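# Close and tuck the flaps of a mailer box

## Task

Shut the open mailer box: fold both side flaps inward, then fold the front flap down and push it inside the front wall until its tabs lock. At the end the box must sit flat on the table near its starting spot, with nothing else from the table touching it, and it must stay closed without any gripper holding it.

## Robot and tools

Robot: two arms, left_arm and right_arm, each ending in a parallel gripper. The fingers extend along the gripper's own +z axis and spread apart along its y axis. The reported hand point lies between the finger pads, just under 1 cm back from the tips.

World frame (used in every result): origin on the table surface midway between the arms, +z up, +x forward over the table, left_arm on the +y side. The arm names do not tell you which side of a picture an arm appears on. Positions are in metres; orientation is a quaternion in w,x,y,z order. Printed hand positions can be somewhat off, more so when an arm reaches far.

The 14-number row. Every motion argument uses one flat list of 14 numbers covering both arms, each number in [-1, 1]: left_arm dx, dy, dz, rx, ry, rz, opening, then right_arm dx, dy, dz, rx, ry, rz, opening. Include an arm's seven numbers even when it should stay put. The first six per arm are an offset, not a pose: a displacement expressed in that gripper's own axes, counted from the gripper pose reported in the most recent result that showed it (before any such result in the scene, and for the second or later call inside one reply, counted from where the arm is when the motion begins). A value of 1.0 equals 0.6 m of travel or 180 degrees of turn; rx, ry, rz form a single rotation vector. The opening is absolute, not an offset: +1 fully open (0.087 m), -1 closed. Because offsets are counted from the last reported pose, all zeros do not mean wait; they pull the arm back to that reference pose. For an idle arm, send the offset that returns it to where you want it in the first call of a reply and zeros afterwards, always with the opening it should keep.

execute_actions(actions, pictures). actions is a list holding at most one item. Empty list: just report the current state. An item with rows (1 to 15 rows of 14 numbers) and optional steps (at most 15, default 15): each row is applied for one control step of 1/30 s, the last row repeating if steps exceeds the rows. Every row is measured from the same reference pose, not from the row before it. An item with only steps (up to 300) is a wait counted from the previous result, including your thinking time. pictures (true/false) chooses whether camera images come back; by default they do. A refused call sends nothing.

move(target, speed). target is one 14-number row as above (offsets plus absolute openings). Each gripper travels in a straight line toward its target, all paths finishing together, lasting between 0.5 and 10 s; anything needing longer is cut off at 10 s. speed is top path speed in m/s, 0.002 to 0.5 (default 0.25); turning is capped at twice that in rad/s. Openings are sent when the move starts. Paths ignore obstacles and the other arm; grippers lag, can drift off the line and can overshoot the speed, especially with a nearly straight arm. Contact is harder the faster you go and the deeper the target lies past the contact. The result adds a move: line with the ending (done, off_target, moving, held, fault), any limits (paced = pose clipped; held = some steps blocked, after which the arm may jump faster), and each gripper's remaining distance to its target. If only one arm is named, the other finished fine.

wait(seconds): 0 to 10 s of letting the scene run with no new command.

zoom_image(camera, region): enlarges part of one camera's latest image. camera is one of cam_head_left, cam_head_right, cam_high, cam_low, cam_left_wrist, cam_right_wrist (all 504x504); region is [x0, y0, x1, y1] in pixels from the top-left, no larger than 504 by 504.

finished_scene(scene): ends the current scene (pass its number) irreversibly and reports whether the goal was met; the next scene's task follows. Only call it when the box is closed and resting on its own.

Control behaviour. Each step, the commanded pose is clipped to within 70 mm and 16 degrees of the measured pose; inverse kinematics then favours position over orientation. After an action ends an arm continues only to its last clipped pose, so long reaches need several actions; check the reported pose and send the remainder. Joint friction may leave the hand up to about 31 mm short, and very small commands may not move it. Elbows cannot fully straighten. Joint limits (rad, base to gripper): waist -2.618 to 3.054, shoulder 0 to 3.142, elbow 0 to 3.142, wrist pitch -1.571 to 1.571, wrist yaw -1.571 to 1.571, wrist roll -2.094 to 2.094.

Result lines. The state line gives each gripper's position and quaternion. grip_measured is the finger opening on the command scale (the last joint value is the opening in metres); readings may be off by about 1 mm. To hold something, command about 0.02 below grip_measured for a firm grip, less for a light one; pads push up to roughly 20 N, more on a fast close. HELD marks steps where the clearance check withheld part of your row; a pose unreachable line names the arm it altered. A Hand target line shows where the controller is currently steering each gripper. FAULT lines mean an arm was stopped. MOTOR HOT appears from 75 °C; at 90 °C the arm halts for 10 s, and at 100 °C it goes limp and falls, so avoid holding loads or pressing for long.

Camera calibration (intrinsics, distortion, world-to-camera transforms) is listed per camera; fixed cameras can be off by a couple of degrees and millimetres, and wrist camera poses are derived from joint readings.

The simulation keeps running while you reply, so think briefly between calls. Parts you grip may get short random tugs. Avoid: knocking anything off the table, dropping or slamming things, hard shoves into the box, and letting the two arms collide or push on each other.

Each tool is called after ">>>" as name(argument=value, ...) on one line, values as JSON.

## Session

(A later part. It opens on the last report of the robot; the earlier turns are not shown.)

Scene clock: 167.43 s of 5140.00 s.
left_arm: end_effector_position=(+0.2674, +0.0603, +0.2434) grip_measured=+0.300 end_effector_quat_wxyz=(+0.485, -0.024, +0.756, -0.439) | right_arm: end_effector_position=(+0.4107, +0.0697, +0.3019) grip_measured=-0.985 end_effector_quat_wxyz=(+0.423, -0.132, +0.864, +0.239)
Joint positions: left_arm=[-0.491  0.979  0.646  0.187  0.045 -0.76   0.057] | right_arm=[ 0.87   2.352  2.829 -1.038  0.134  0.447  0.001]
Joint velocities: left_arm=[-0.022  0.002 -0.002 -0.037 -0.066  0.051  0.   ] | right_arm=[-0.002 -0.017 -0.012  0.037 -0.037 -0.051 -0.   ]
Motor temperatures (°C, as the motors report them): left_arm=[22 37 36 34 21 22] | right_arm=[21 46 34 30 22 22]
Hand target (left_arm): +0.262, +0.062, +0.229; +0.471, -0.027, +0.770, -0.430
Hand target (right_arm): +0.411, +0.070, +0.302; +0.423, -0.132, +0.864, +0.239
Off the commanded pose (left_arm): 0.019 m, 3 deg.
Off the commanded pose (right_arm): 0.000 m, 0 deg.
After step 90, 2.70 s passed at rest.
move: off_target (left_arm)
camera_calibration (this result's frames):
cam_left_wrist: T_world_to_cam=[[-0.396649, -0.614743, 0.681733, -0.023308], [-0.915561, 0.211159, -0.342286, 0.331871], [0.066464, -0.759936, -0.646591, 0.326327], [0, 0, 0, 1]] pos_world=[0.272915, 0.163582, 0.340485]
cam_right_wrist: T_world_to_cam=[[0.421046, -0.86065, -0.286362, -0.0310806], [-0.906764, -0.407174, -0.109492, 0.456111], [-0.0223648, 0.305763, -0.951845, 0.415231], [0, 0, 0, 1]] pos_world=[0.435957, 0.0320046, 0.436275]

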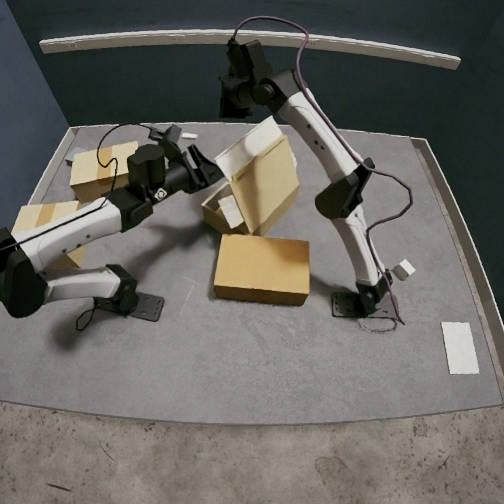

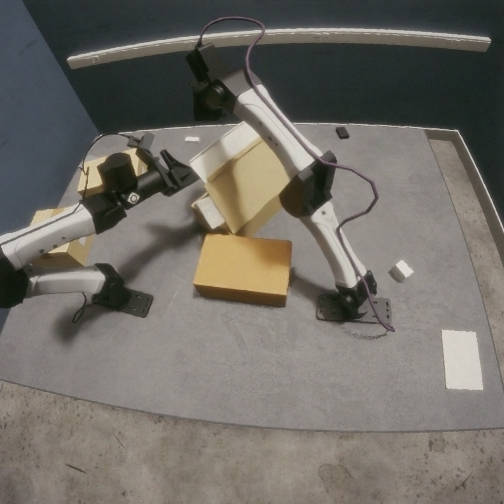

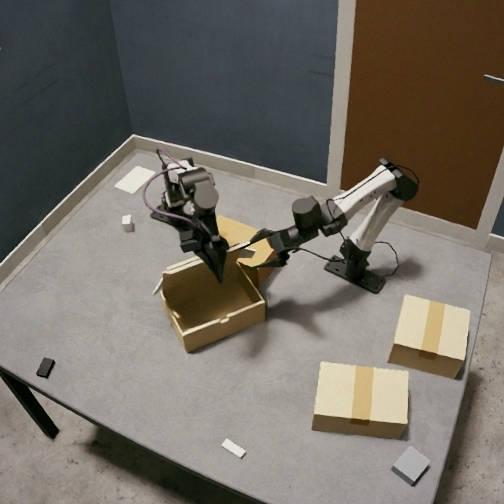

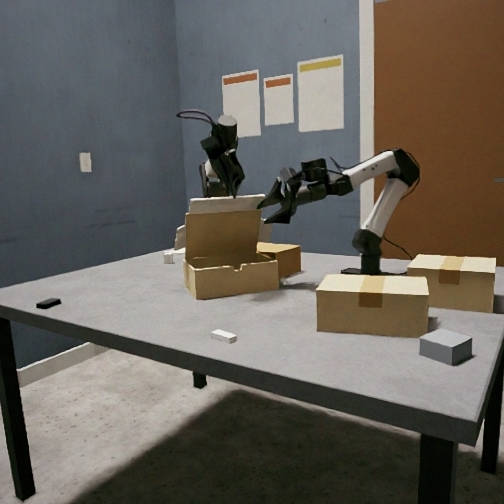

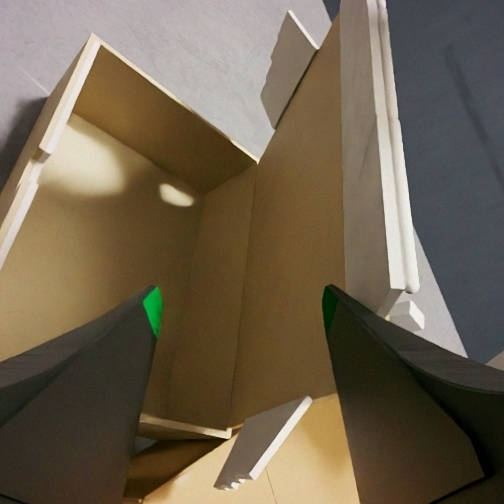

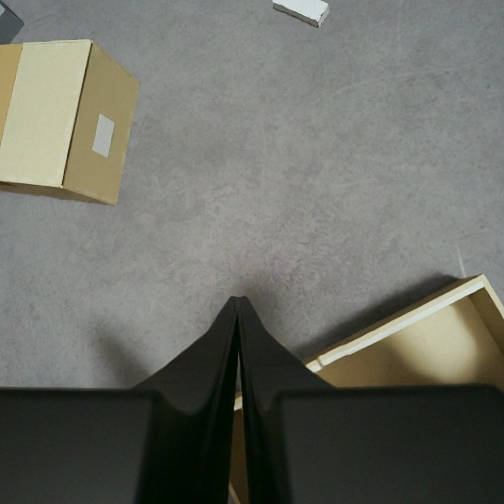

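>>> move(target=[0.06,-0.04,0.0,0,0,0,0.3,0,0,0,0,0,0,-1], speed=0.1)

>>> move(target=[0.0,0,0.12,0,0,0,0.3,0,0,0,0,0,0,-1], speed=0.1)

Scene clock: 171.43 s of 5140.00 s.
left_arm: end_effector_position=(+0.2410, +0.0299, +0.2507) grip_measured=+0.300 end_effector_quat_wxyz=(+0.492, -0.025, +0.746, -0.447) | right_arm: end_effector_position=(+0.4107, +0.0697, +0.3019) grip_measured=-0.985 end_effector_quat_wxyz=(+0.423, -0.132, +0.864, +0.239)
Joint positions: left_arm=[-0.694  0.979  0.646  0.216 -0.156 -0.789  0.057] | right_arm=[ 0.87   2.352  2.829 -1.038  0.134  0.447  0.001]
Joint velocities: left_arm=[ 0.007 -0.007  0.017 -0.051 -0.081 -0.095  0.   ] | right_arm=[ 0.002 -0.017 -0.007  0.051 -0.022  0.022  0.   ]
Motor temperatures (°C, as the motors report them): left_arm=[22 36 36 34 21 22] | right_arm=[21 46 34 30 22 22]
Hand target (left_arm): +0.239, +0.029, +0.235; +0.483, -0.026, +0.757, -0.440
Hand target (right_arm): +0.411, +0.070, +0.302; +0.423, -0.132, +0.864, +0.239
Off the commanded pose (left_arm): 0.017 m, 2 deg.
Off the commanded pose (right_arm): 0.000 m, 0 deg.
After step 90, 0.03 s passed at rest.
move: off_target (left_arm)
camera_calibration (this result's frames):
cam_left_wrist: T_world_to_cam=[[-0.410558, -0.59928, 0.687245, -0.0559329], [-0.908395, 0.203406, -0.365301, 0.320927], [0.0791284, -0.774267, -0.627893, 0.302374], [0, 0, 0, 1]] pos_world=[0.244638, 0.13532, 0.345533]
cam_right_wrist: T_world_to_cam=[[0.421046, -0.86065, -0.286362, -0.0310806], [-0.906764, -0.407174, -0.109492, 0.456111], [-0.0223648, 0.305763, -0.951845, 0.415231], [0, 0, 0, 1]] pos_world=[0.435957, 0.0320046, 0.436275]

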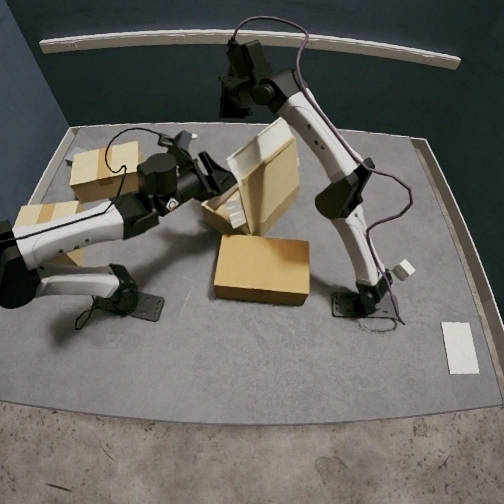

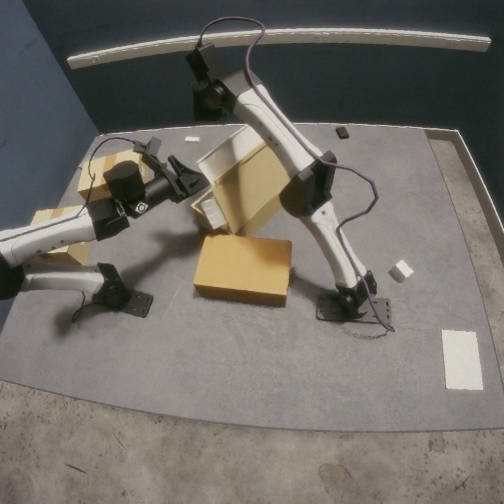

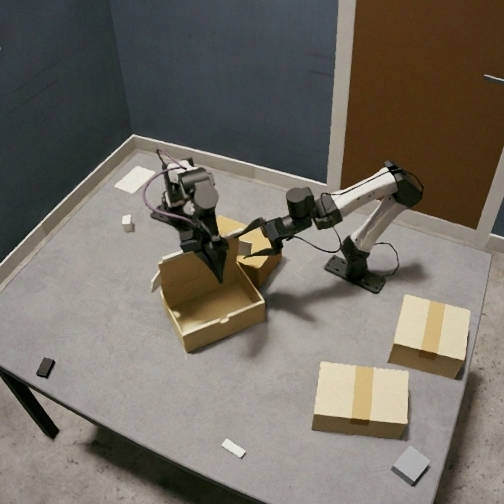

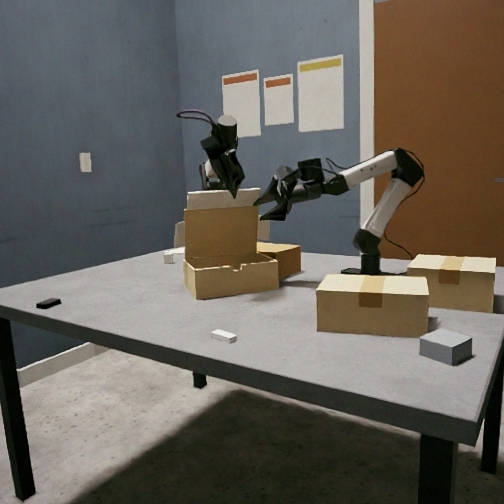

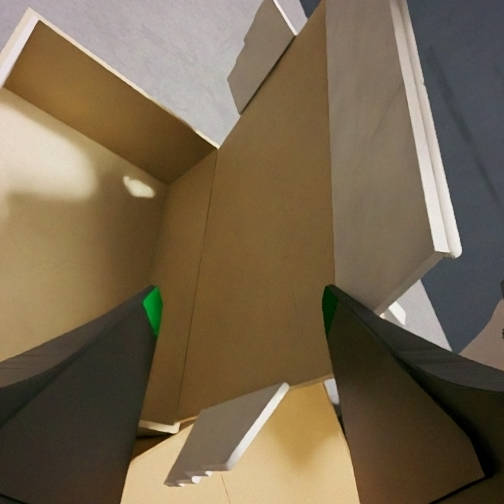

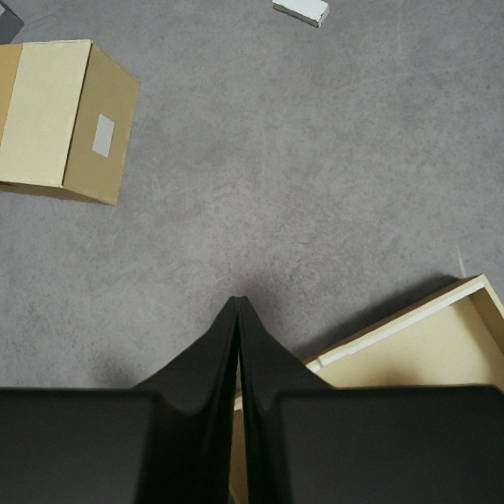

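Scene clock: 172.67 s of 5140.00 s.
left_arm: end_effector_position=(+0.2915, -0.0151, +0.2391) grip_measured=+0.300 end_effector_quat_wxyz=(+0.490, -0.025, +0.748, -0.447) | right_arm: end_effector_position=(+0.4107, +0.0697, +0.3019) grip_measured=-0.985 end_effector_quat_wxyz=(+0.423, -0.132, +0.864, +0.239)
Joint positions: left_arm=[-0.659  1.297  0.781  0.394 -0.12  -0.787  0.057] | right_arm=[ 0.87   2.352  2.829 -1.038  0.134  0.447  0.001]
Joint velocities: left_arm=[-0.002 -0.017 -0.017 -0.066  0.051  0.007 -0.001] | right_arm=[-0.002 -0.007  0.002  0.066 -0.022  0.007 -0.001]
Motor temperatures (°C, as the motors report them): left_arm=[22 36 36 34 21 22] | right_arm=[21 46 34 31 22 22]
Hand target (left_arm): +0.296, -0.016, +0.241; +0.492, -0.024, +0.746, -0.447
Hand target (right_arm): +0.411, +0.070, +0.302; +0.423, -0.132, +0.864, +0.239
Off the commanded pose (left_arm): 0.005 m, 0 deg.
Off the commanded pose (right_arm): 0.000 m, 0 deg.
move: done
camera_calibration (this result's frames):
cam_left_wrist: T_world_to_cam=[[-0.407976, -0.60075, 0.687499, -0.0550742], [-0.909892, 0.205533, -0.36035, 0.370967], [0.0751762, -0.772564, -0.630471, 0.258068], [0, 0, 0, 1]] pos_world=[0.295671, 0.0900421, 0.334246]
cam_right_wrist: T_world_to_cam=[[0.421046, -0.86065, -0.286362, -0.0310806], [-0.906764, -0.407174, -0.109492, 0.456111], [-0.0223648, 0.305763, -0.951845, 0.415231], [0, 0, 0, 1]] pos_world=[0.435957, 0.0320046, 0.436275]

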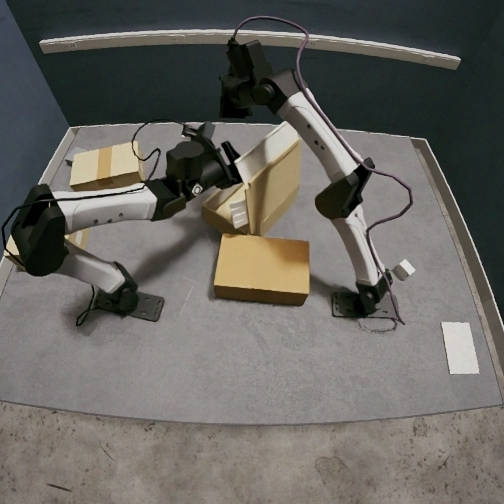

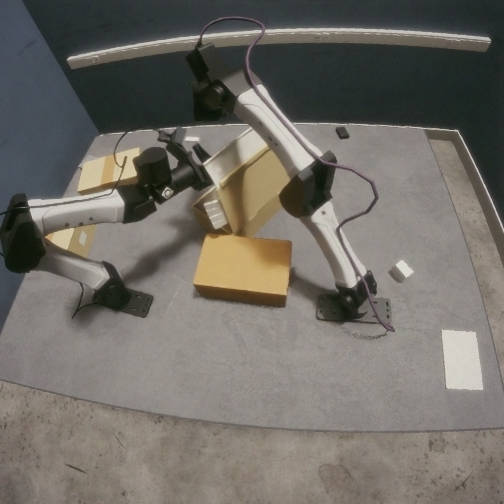

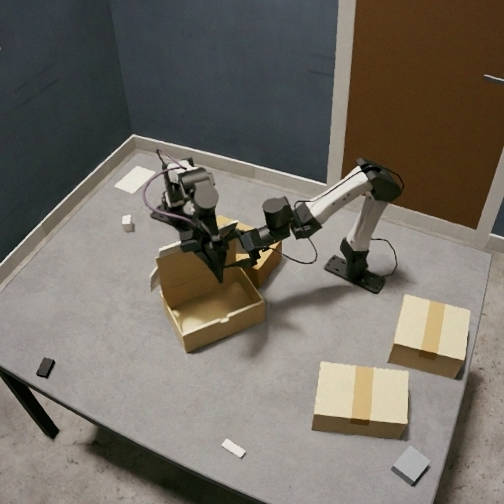

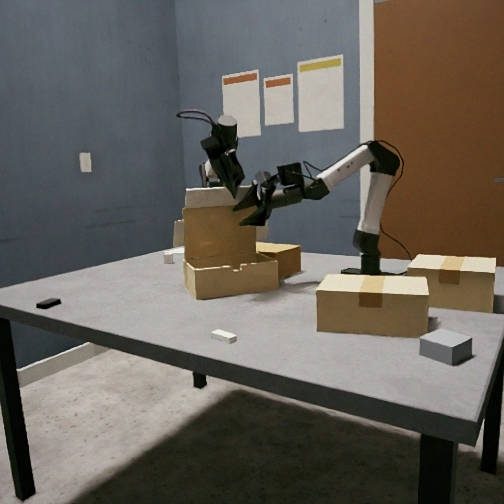

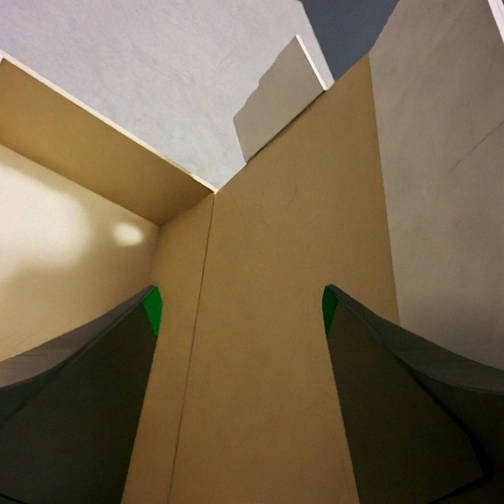

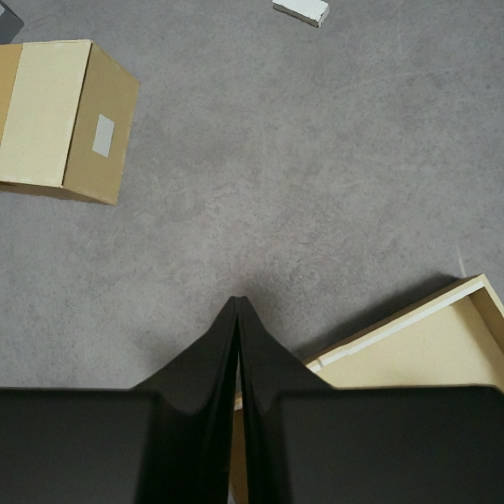

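>>> move(target=[0.0,0,-0.24,0,0,0,0.3,0,0,0,0,0,0,-1], speed=0.12)

>>> move(target=[0.0,0,0.2,0,0,0,0.3,0,0,0,0,0,0,-1], speed=0.08)

Scene clock: 177.17 s of 5140.00 s.
left_arm: end_effector_position=(+0.1848, +0.0758, +0.2748) grip_measured=+0.300 end_effector_quat_wxyz=(+0.499, -0.028, +0.735, -0.459) | right_arm: end_effector_position=(+0.4107, +0.0697, +0.3019) grip_measured=-0.985 end_effector_quat_wxyz=(+0.423, -0.132, +0.864, +0.239)
Joint positions: left_arm=[-0.796  0.623  0.611 -0.072 -0.258 -0.802  0.057] | right_arm=[ 0.87   2.352  2.829 -1.038  0.134  0.447  0.001]
Joint velocities: left_arm=[-0.002 -0.007  0.007  0.007  0.037  0.081  0.   ] | right_arm=[-0.007 -0.002 -0.007 -0.022  0.022  0.037 -0.   ]
Motor temperatures (°C, as the motors report them): left_arm=[22 35 37 34 21 22] | right_arm=[21 46 34 31 22 22]
Hand target (left_arm): +0.181, +0.078, +0.259; +0.489, -0.026, +0.748, -0.447
Hand target (right_arm): +0.411, +0.070, +0.302; +0.423, -0.132, +0.864, +0.239
Off the commanded pose (left_arm): 0.019 m, 2 deg.
Off the commanded pose (right_arm): 0.000 m, 0 deg.
move: off_target (left_arm)
camera_calibration (this result's frames):
cam_left_wrist: T_world_to_cam=[[-0.423898, -0.578945, 0.696515, -0.0696934], [-0.900974, 0.191007, -0.389566, 0.275597], [0.0924979, -0.792678, -0.602582, 0.349514], [0, 0, 0, 1]] pos_world=[0.186433, 0.184063, 0.366517]
cam_right_wrist: T_world_to_cam=[[0.421046, -0.86065, -0.286362, -0.0310806], [-0.906764, -0.407174, -0.109492, 0.456111], [-0.0223648, 0.305763, -0.951845, 0.415231], [0, 0, 0, 1]] pos_world=[0.435957, 0.0320046, 0.436275]

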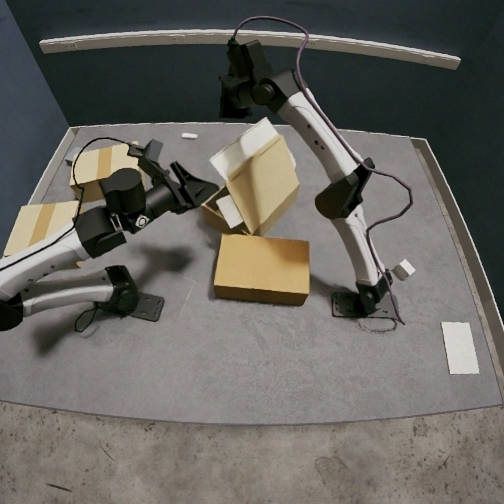

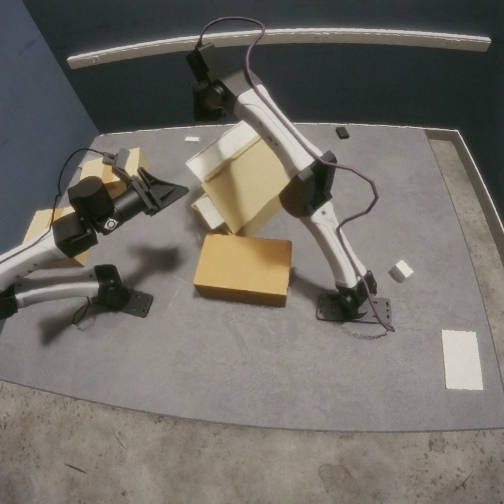

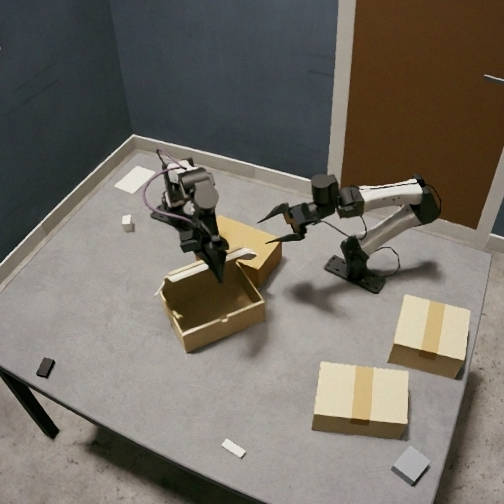

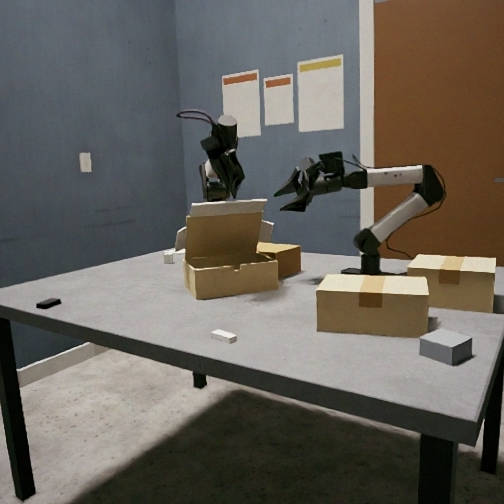

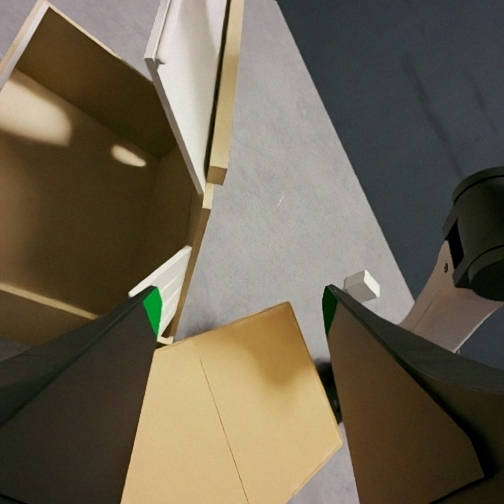

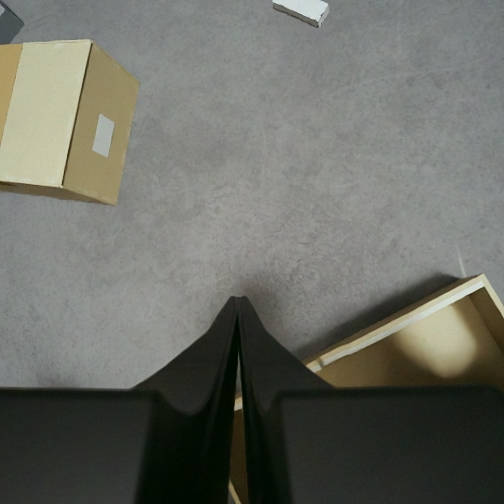

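Scene clock: 179.17 s of 5140.00 s.
left_arm: end_effector_position=(+0.2729, -0.0010, +0.2618) grip_measured=+0.300 end_effector_quat_wxyz=(+0.498, -0.027, +0.736, -0.458) | right_arm: end_effector_position=(+0.4107, +0.0697, +0.3019) grip_measured=-0.985 end_effector_quat_wxyz=(+0.423, -0.132, +0.864, +0.239)
Joint positions: left_arm=[-0.675  1.175  0.755  0.335 -0.136 -0.792  0.057] | right_arm=[ 0.87   2.352  2.829 -1.038  0.134  0.447  0.001]
Joint velocities: left_arm=[-0.002 -0.007  0.017  0.051 -0.022  0.007  0.001] | right_arm=[-0.002  0.007 -0.007 -0.081 -0.066  0.007  0.   ]
Motor temperatures (°C, as the motors report them): left_arm=[22 35 37 34 21 22] | right_arm=[21 46 34 31 22 22]
Hand target (left_arm): +0.277, -0.002, +0.264; +0.501, -0.027, +0.734, -0.458
Hand target (right_arm): +0.411, +0.070, +0.302; +0.423, -0.132, +0.864, +0.239
Off the commanded pose (left_arm): 0.005 m, 0 deg.
Off the commanded pose (right_arm): 0.000 m, 0 deg.
move: done
camera_calibration (this result's frames):
cam_left_wrist: T_world_to_cam=[[-0.423925, -0.579386, 0.696132, -0.0676212], [-0.901263, 0.193894, -0.387467, 0.364015], [0.0895173, -0.791655, -0.604375, 0.273913], [0, 0, 0, 1]] pos_world=[0.274887, 0.107086, 0.353664]
cam_right_wrist: T_world_to_cam=[[0.421046, -0.86065, -0.286362, -0.0310806], [-0.906764, -0.407174, -0.109492, 0.456111], [-0.0223648, 0.305763, -0.951845, 0.415231], [0, 0, 0, 1]] pos_world=[0.435957, 0.0320046, 0.436275]

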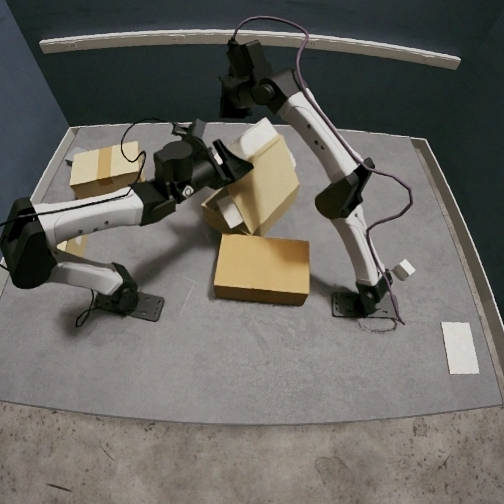

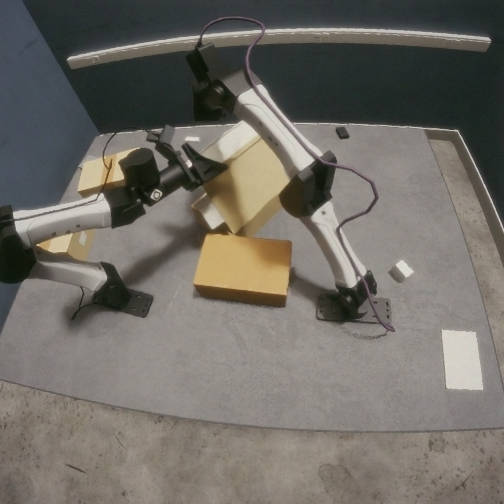

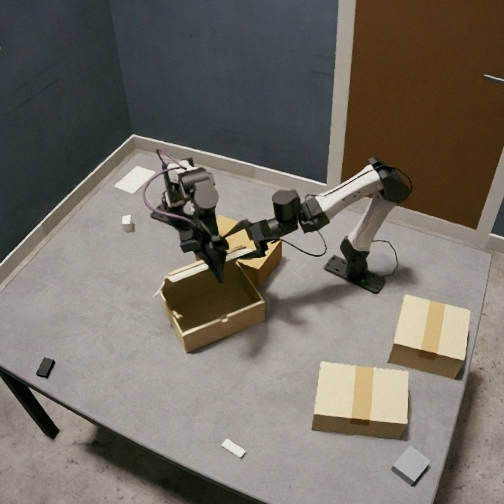

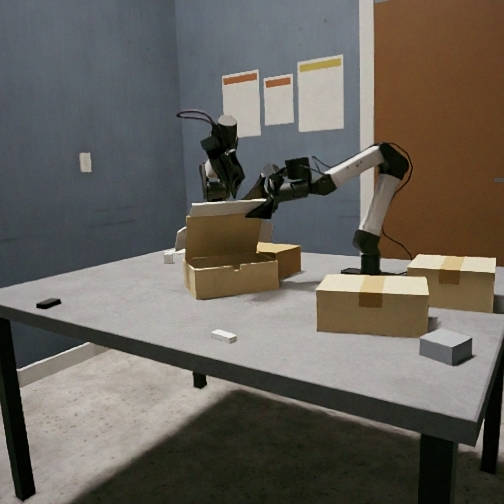

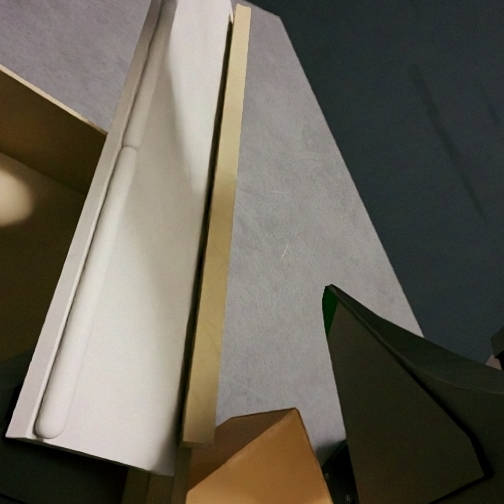

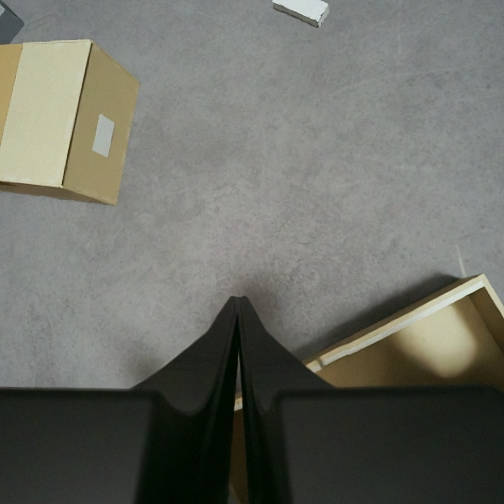

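>>> move(target=[0.045,0.045,0,0,0,0,0.3,0,0,0,0,0,0,-1], speed=0.08)

>>> move(target=[0.0,0,0,0,0,0,-1,0,0,0,0,0,0,-1])

Scene clock: 182.60 s of 5140.00 s.
left_arm: end_effector_position=(+0.2713, +0.0008, +0.2388) grip_measured=+0.300 end_effector_quat_wxyz=(+0.505, -0.028, +0.725, -0.467) | right_arm: end_effector_position=(+0.4107, +0.0697, +0.3019) grip_measured=-0.985 end_effector_quat_wxyz=(+0.423, -0.132, +0.864, +0.239)
Joint positions: left_arm=[-0.675  1.193  0.641  0.498 -0.136 -0.792  0.057] | right_arm=[ 0.87   2.352  2.829 -1.038  0.134  0.447  0.001]
Joint velocities: left_arm=[-0.022  0.002  0.007 -0.066  0.051  0.051 -0.001] | right_arm=[ 0.007 -0.002  0.002  0.022 -0.007  0.007 -0.   ]
Motor temperatures (°C, as the motors report them): left_arm=[22 35 37 35 21 22] | right_arm=[21 46 34 31 22 22]
Hand target (left_arm): +0.270, +0.001, +0.224; +0.498, -0.027, +0.736, -0.458
Hand target (right_arm): +0.411, +0.070, +0.302; +0.423, -0.132, +0.864, +0.239
Off the commanded pose (left_arm): 0.015 m, 2 deg.
Off the commanded pose (right_arm): 0.000 m, 0 deg.
move: off_target (left_arm)
camera_calibration (this result's frames):
cam_left_wrist: T_world_to_cam=[[-0.438099, -0.563471, 0.700406, -0.0484701], [-0.893169, 0.184806, -0.409996, 0.356593], [0.101581, -0.8052, -0.584238, 0.253455], [0, 0, 0, 1]] pos_world=[0.271516, 0.11087, 0.328228]
cam_right_wrist: T_world_to_cam=[[0.421046, -0.86065, -0.286362, -0.0310806], [-0.906764, -0.407174, -0.109492, 0.456111], [-0.0223648, 0.305763, -0.951845, 0.415231], [0, 0, 0, 1]] pos_world=[0.435957, 0.0320046, 0.436275]

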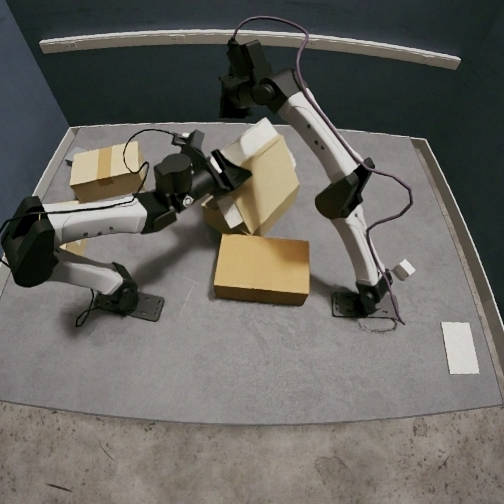

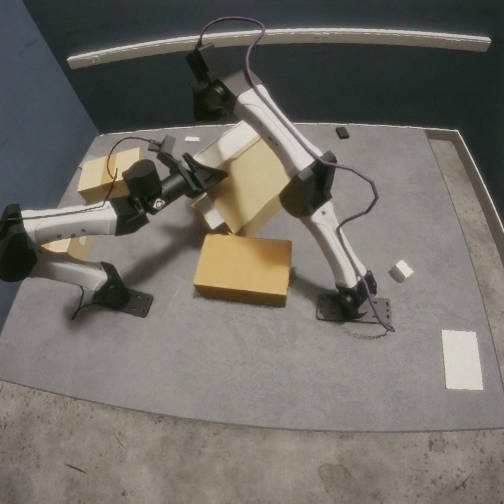

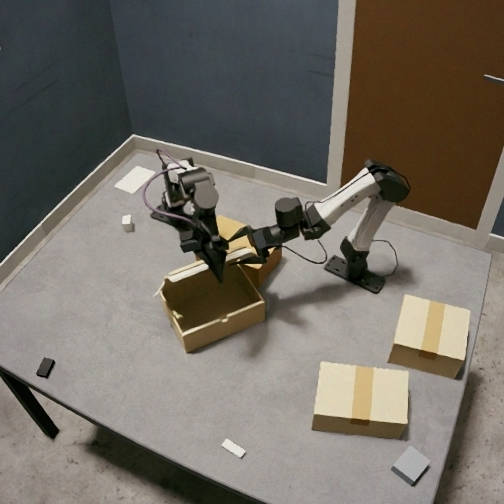

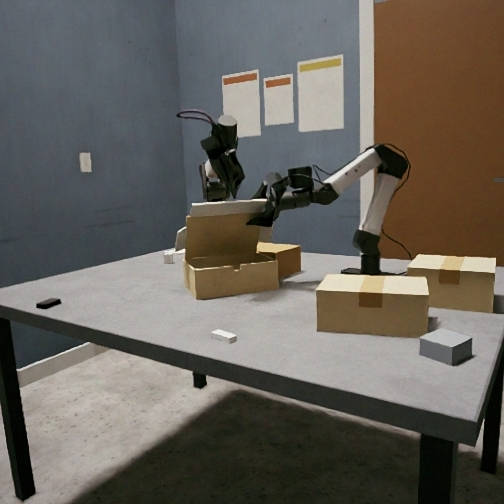

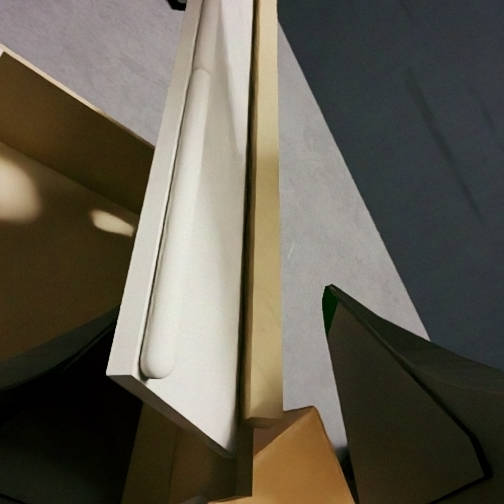

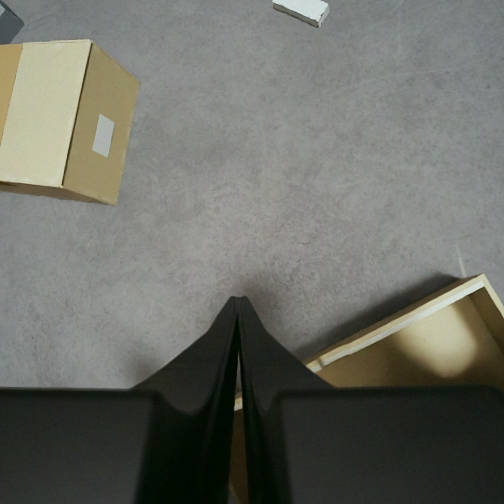

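Scene clock: 183.10 s of 5140.00 s.
left_arm: end_effector_position=(+0.2722, +0.0015, +0.2389) grip_measured=-0.815 end_effector_quat_wxyz=(+0.508, -0.027, +0.725, -0.465) | right_arm: end_effector_position=(+0.4107, +0.0697, +0.3019) grip_measured=-0.985 end_effector_quat_wxyz=(+0.423, -0.132, +0.864, +0.239)
Joint positions: left_arm=[-0.673  1.193  0.641  0.499 -0.137 -0.786  0.008] | right_arm=[ 0.87   2.352  2.829 -1.038  0.134  0.447  0.001]
Joint velocities: left_arm=[ 0.007  0.007  0.002 -0.037 -0.007  0.051  0.   ] | right_arm=[-0.002  0.022  0.007 -0.095  0.125 -0.007 -0.   ]
Motor temperatures (°C, as the motors report them): left_arm=[22 35 37 35 21 22] | right_arm=[21 46 34 31 22 22]
Hand target (left_arm): +0.271, +0.001, +0.239; +0.505, -0.028, +0.725, -0.467
Hand target (right_arm): +0.411, +0.070, +0.302; +0.423, -0.132, +0.864, +0.239
Off the commanded pose (left_arm): 0.001 m, 0 deg.
Off the commanded pose (right_arm): 0.000 m, 0 deg.
move: done
camera_calibration (this result's frames):
cam_left_wrist: T_world_to_cam=[[-0.440064, -0.567534, 0.69588, -0.0460909], [-0.891606, 0.184084, -0.413706, 0.357756], [0.106692, -0.802508, -0.587025, 0.253304], [0, 0, 0, 1]] pos_world=[0.271669, 0.111263, 0.328775]
cam_right_wrist: T_world_to_cam=[[0.421046, -0.86065, -0.286362, -0.0310806], [-0.906764, -0.407174, -0.109492, 0.456111], [-0.0223648, 0.305763, -0.951845, 0.415231], [0, 0, 0, 1]] pos_world=[0.435957, 0.0320046, 0.436275]

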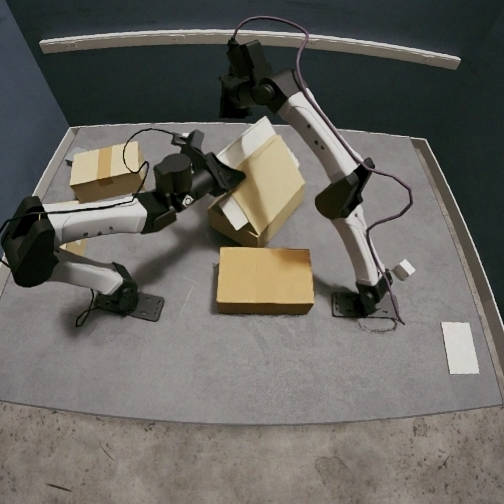

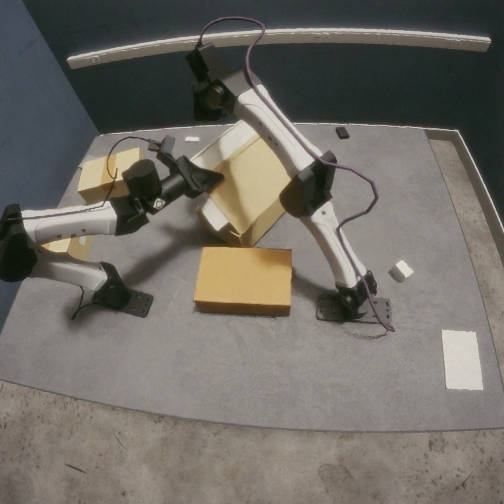

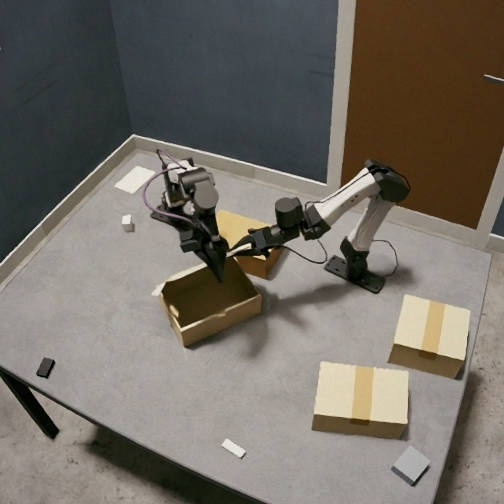

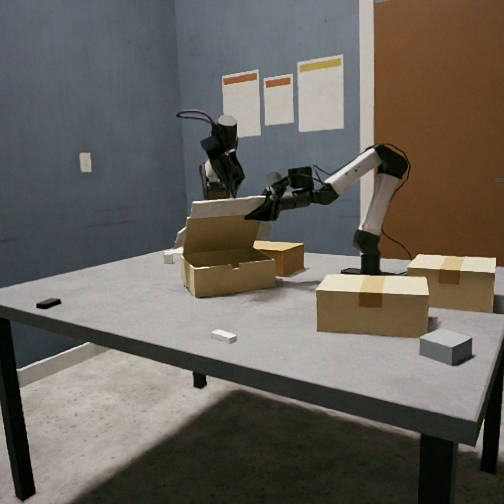

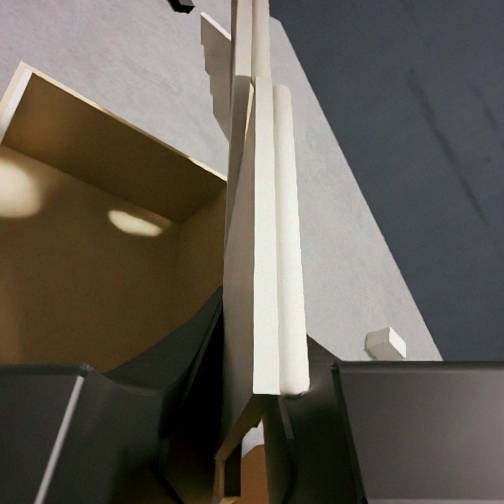

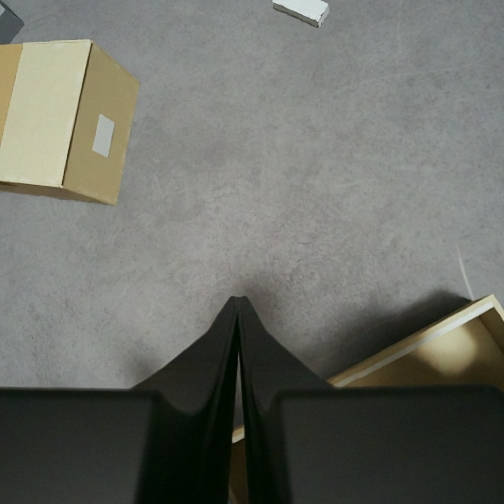

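>>> move(target=[0,0,0,0,0,0,-1,0,-0.118,-0.19,0,0,0,-1], speed=0.15)

Scene clock: 188.63 s of 5140.00 s.
left_arm: end_effector_position=(+0.2723, +0.0016, +0.2388) grip_measured=-0.815 end_effector_quat_wxyz=(+0.508, -0.026, +0.725, -0.464) | right_arm: end_effector_position=(+0.3621, -0.0492, +0.3344) grip_measured=-0.985 end_effector_quat_wxyz=(+0.416, -0.129, +0.869, +0.236)
Joint positions: left_arm=[-0.673  1.193  0.641  0.499 -0.137 -0.782  0.008] | right_arm=[ 0.738  1.74   2.036 -0.87   0.026  0.385  0.001]
Joint velocities: left_arm=[-0.017 -0.002  0.007 -0.022  0.022  0.022 -0.002] | right_arm=[ 0.017 -0.027  0.002 -0.007  0.007 -0.066  0.   ]
Motor temperatures (°C, as the motors report them): left_arm=[22 34 37 35 21 22] | right_arm=[21 46 34 31 22 22]
Hand target (left_arm): +0.272, +0.002, +0.239; +0.508, -0.027, +0.725, -0.465
Hand target (right_arm): +0.363, -0.051, +0.338; +0.423, -0.132, +0.864, +0.240
Off the commanded pose (left_arm): 0.000 m, 0 deg.
Off the commanded pose (right_arm): 0.007 m, 1 deg.
After step 90, 1.07 s passed at rest.
move: done
camera_calibration (this result's frames):
cam_left_wrist: T_world_to_cam=[[-0.441525, -0.569077, 0.69369, -0.0450405], [-0.890759, 0.185188, -0.415036, 0.35784], [0.107724, -0.801159, -0.588676, 0.253415], [0, 0, 0, 1]] pos_world=[0.271564, 0.111126, 0.32894]
cam_right_wrist: T_world_to_cam=[[0.410086, -0.865904, -0.286427, -0.0999293], [-0.911305, -0.40169, -0.0903836, 0.362744], [-0.0367913, 0.298087, -0.953829, 0.486981], [0, 0, 0, 1]] pos_world=[0.389467, -0.0859817, 0.468661]

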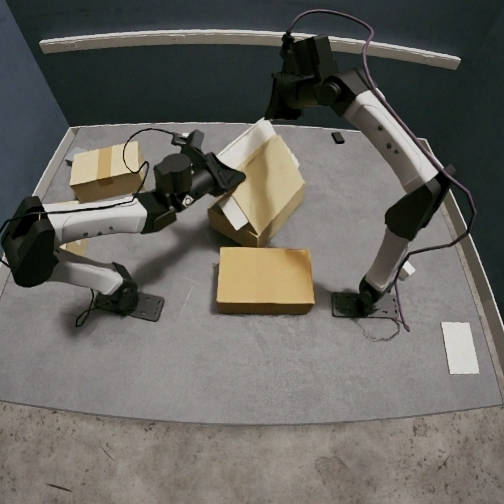

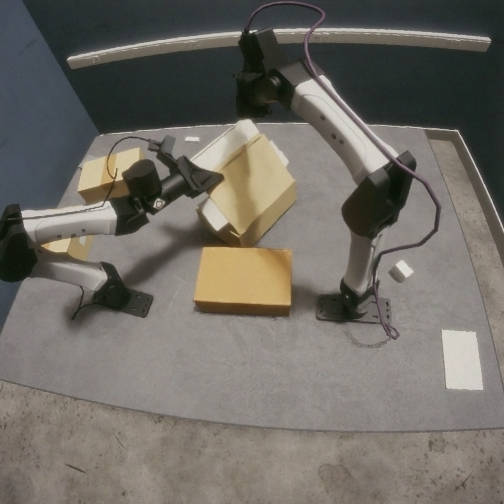

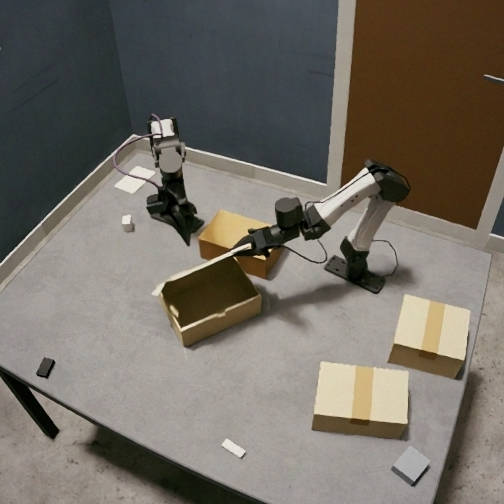

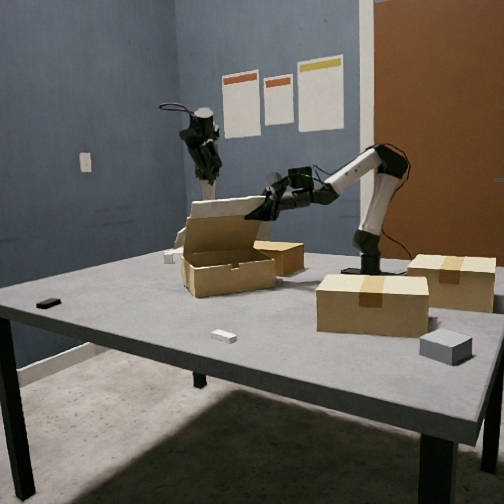

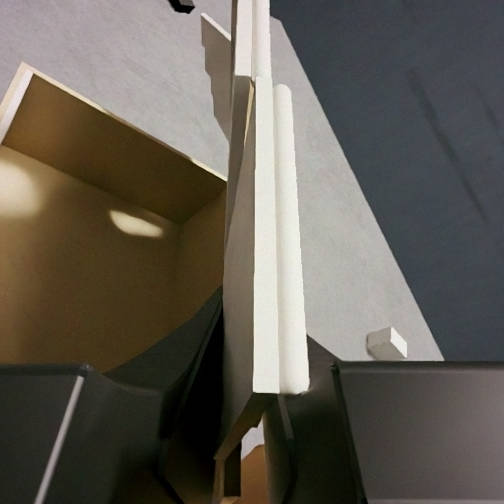

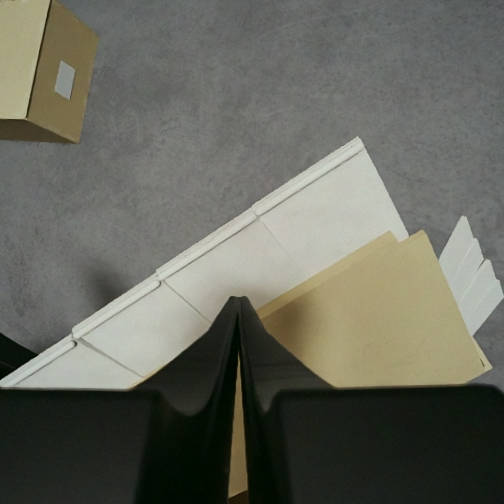

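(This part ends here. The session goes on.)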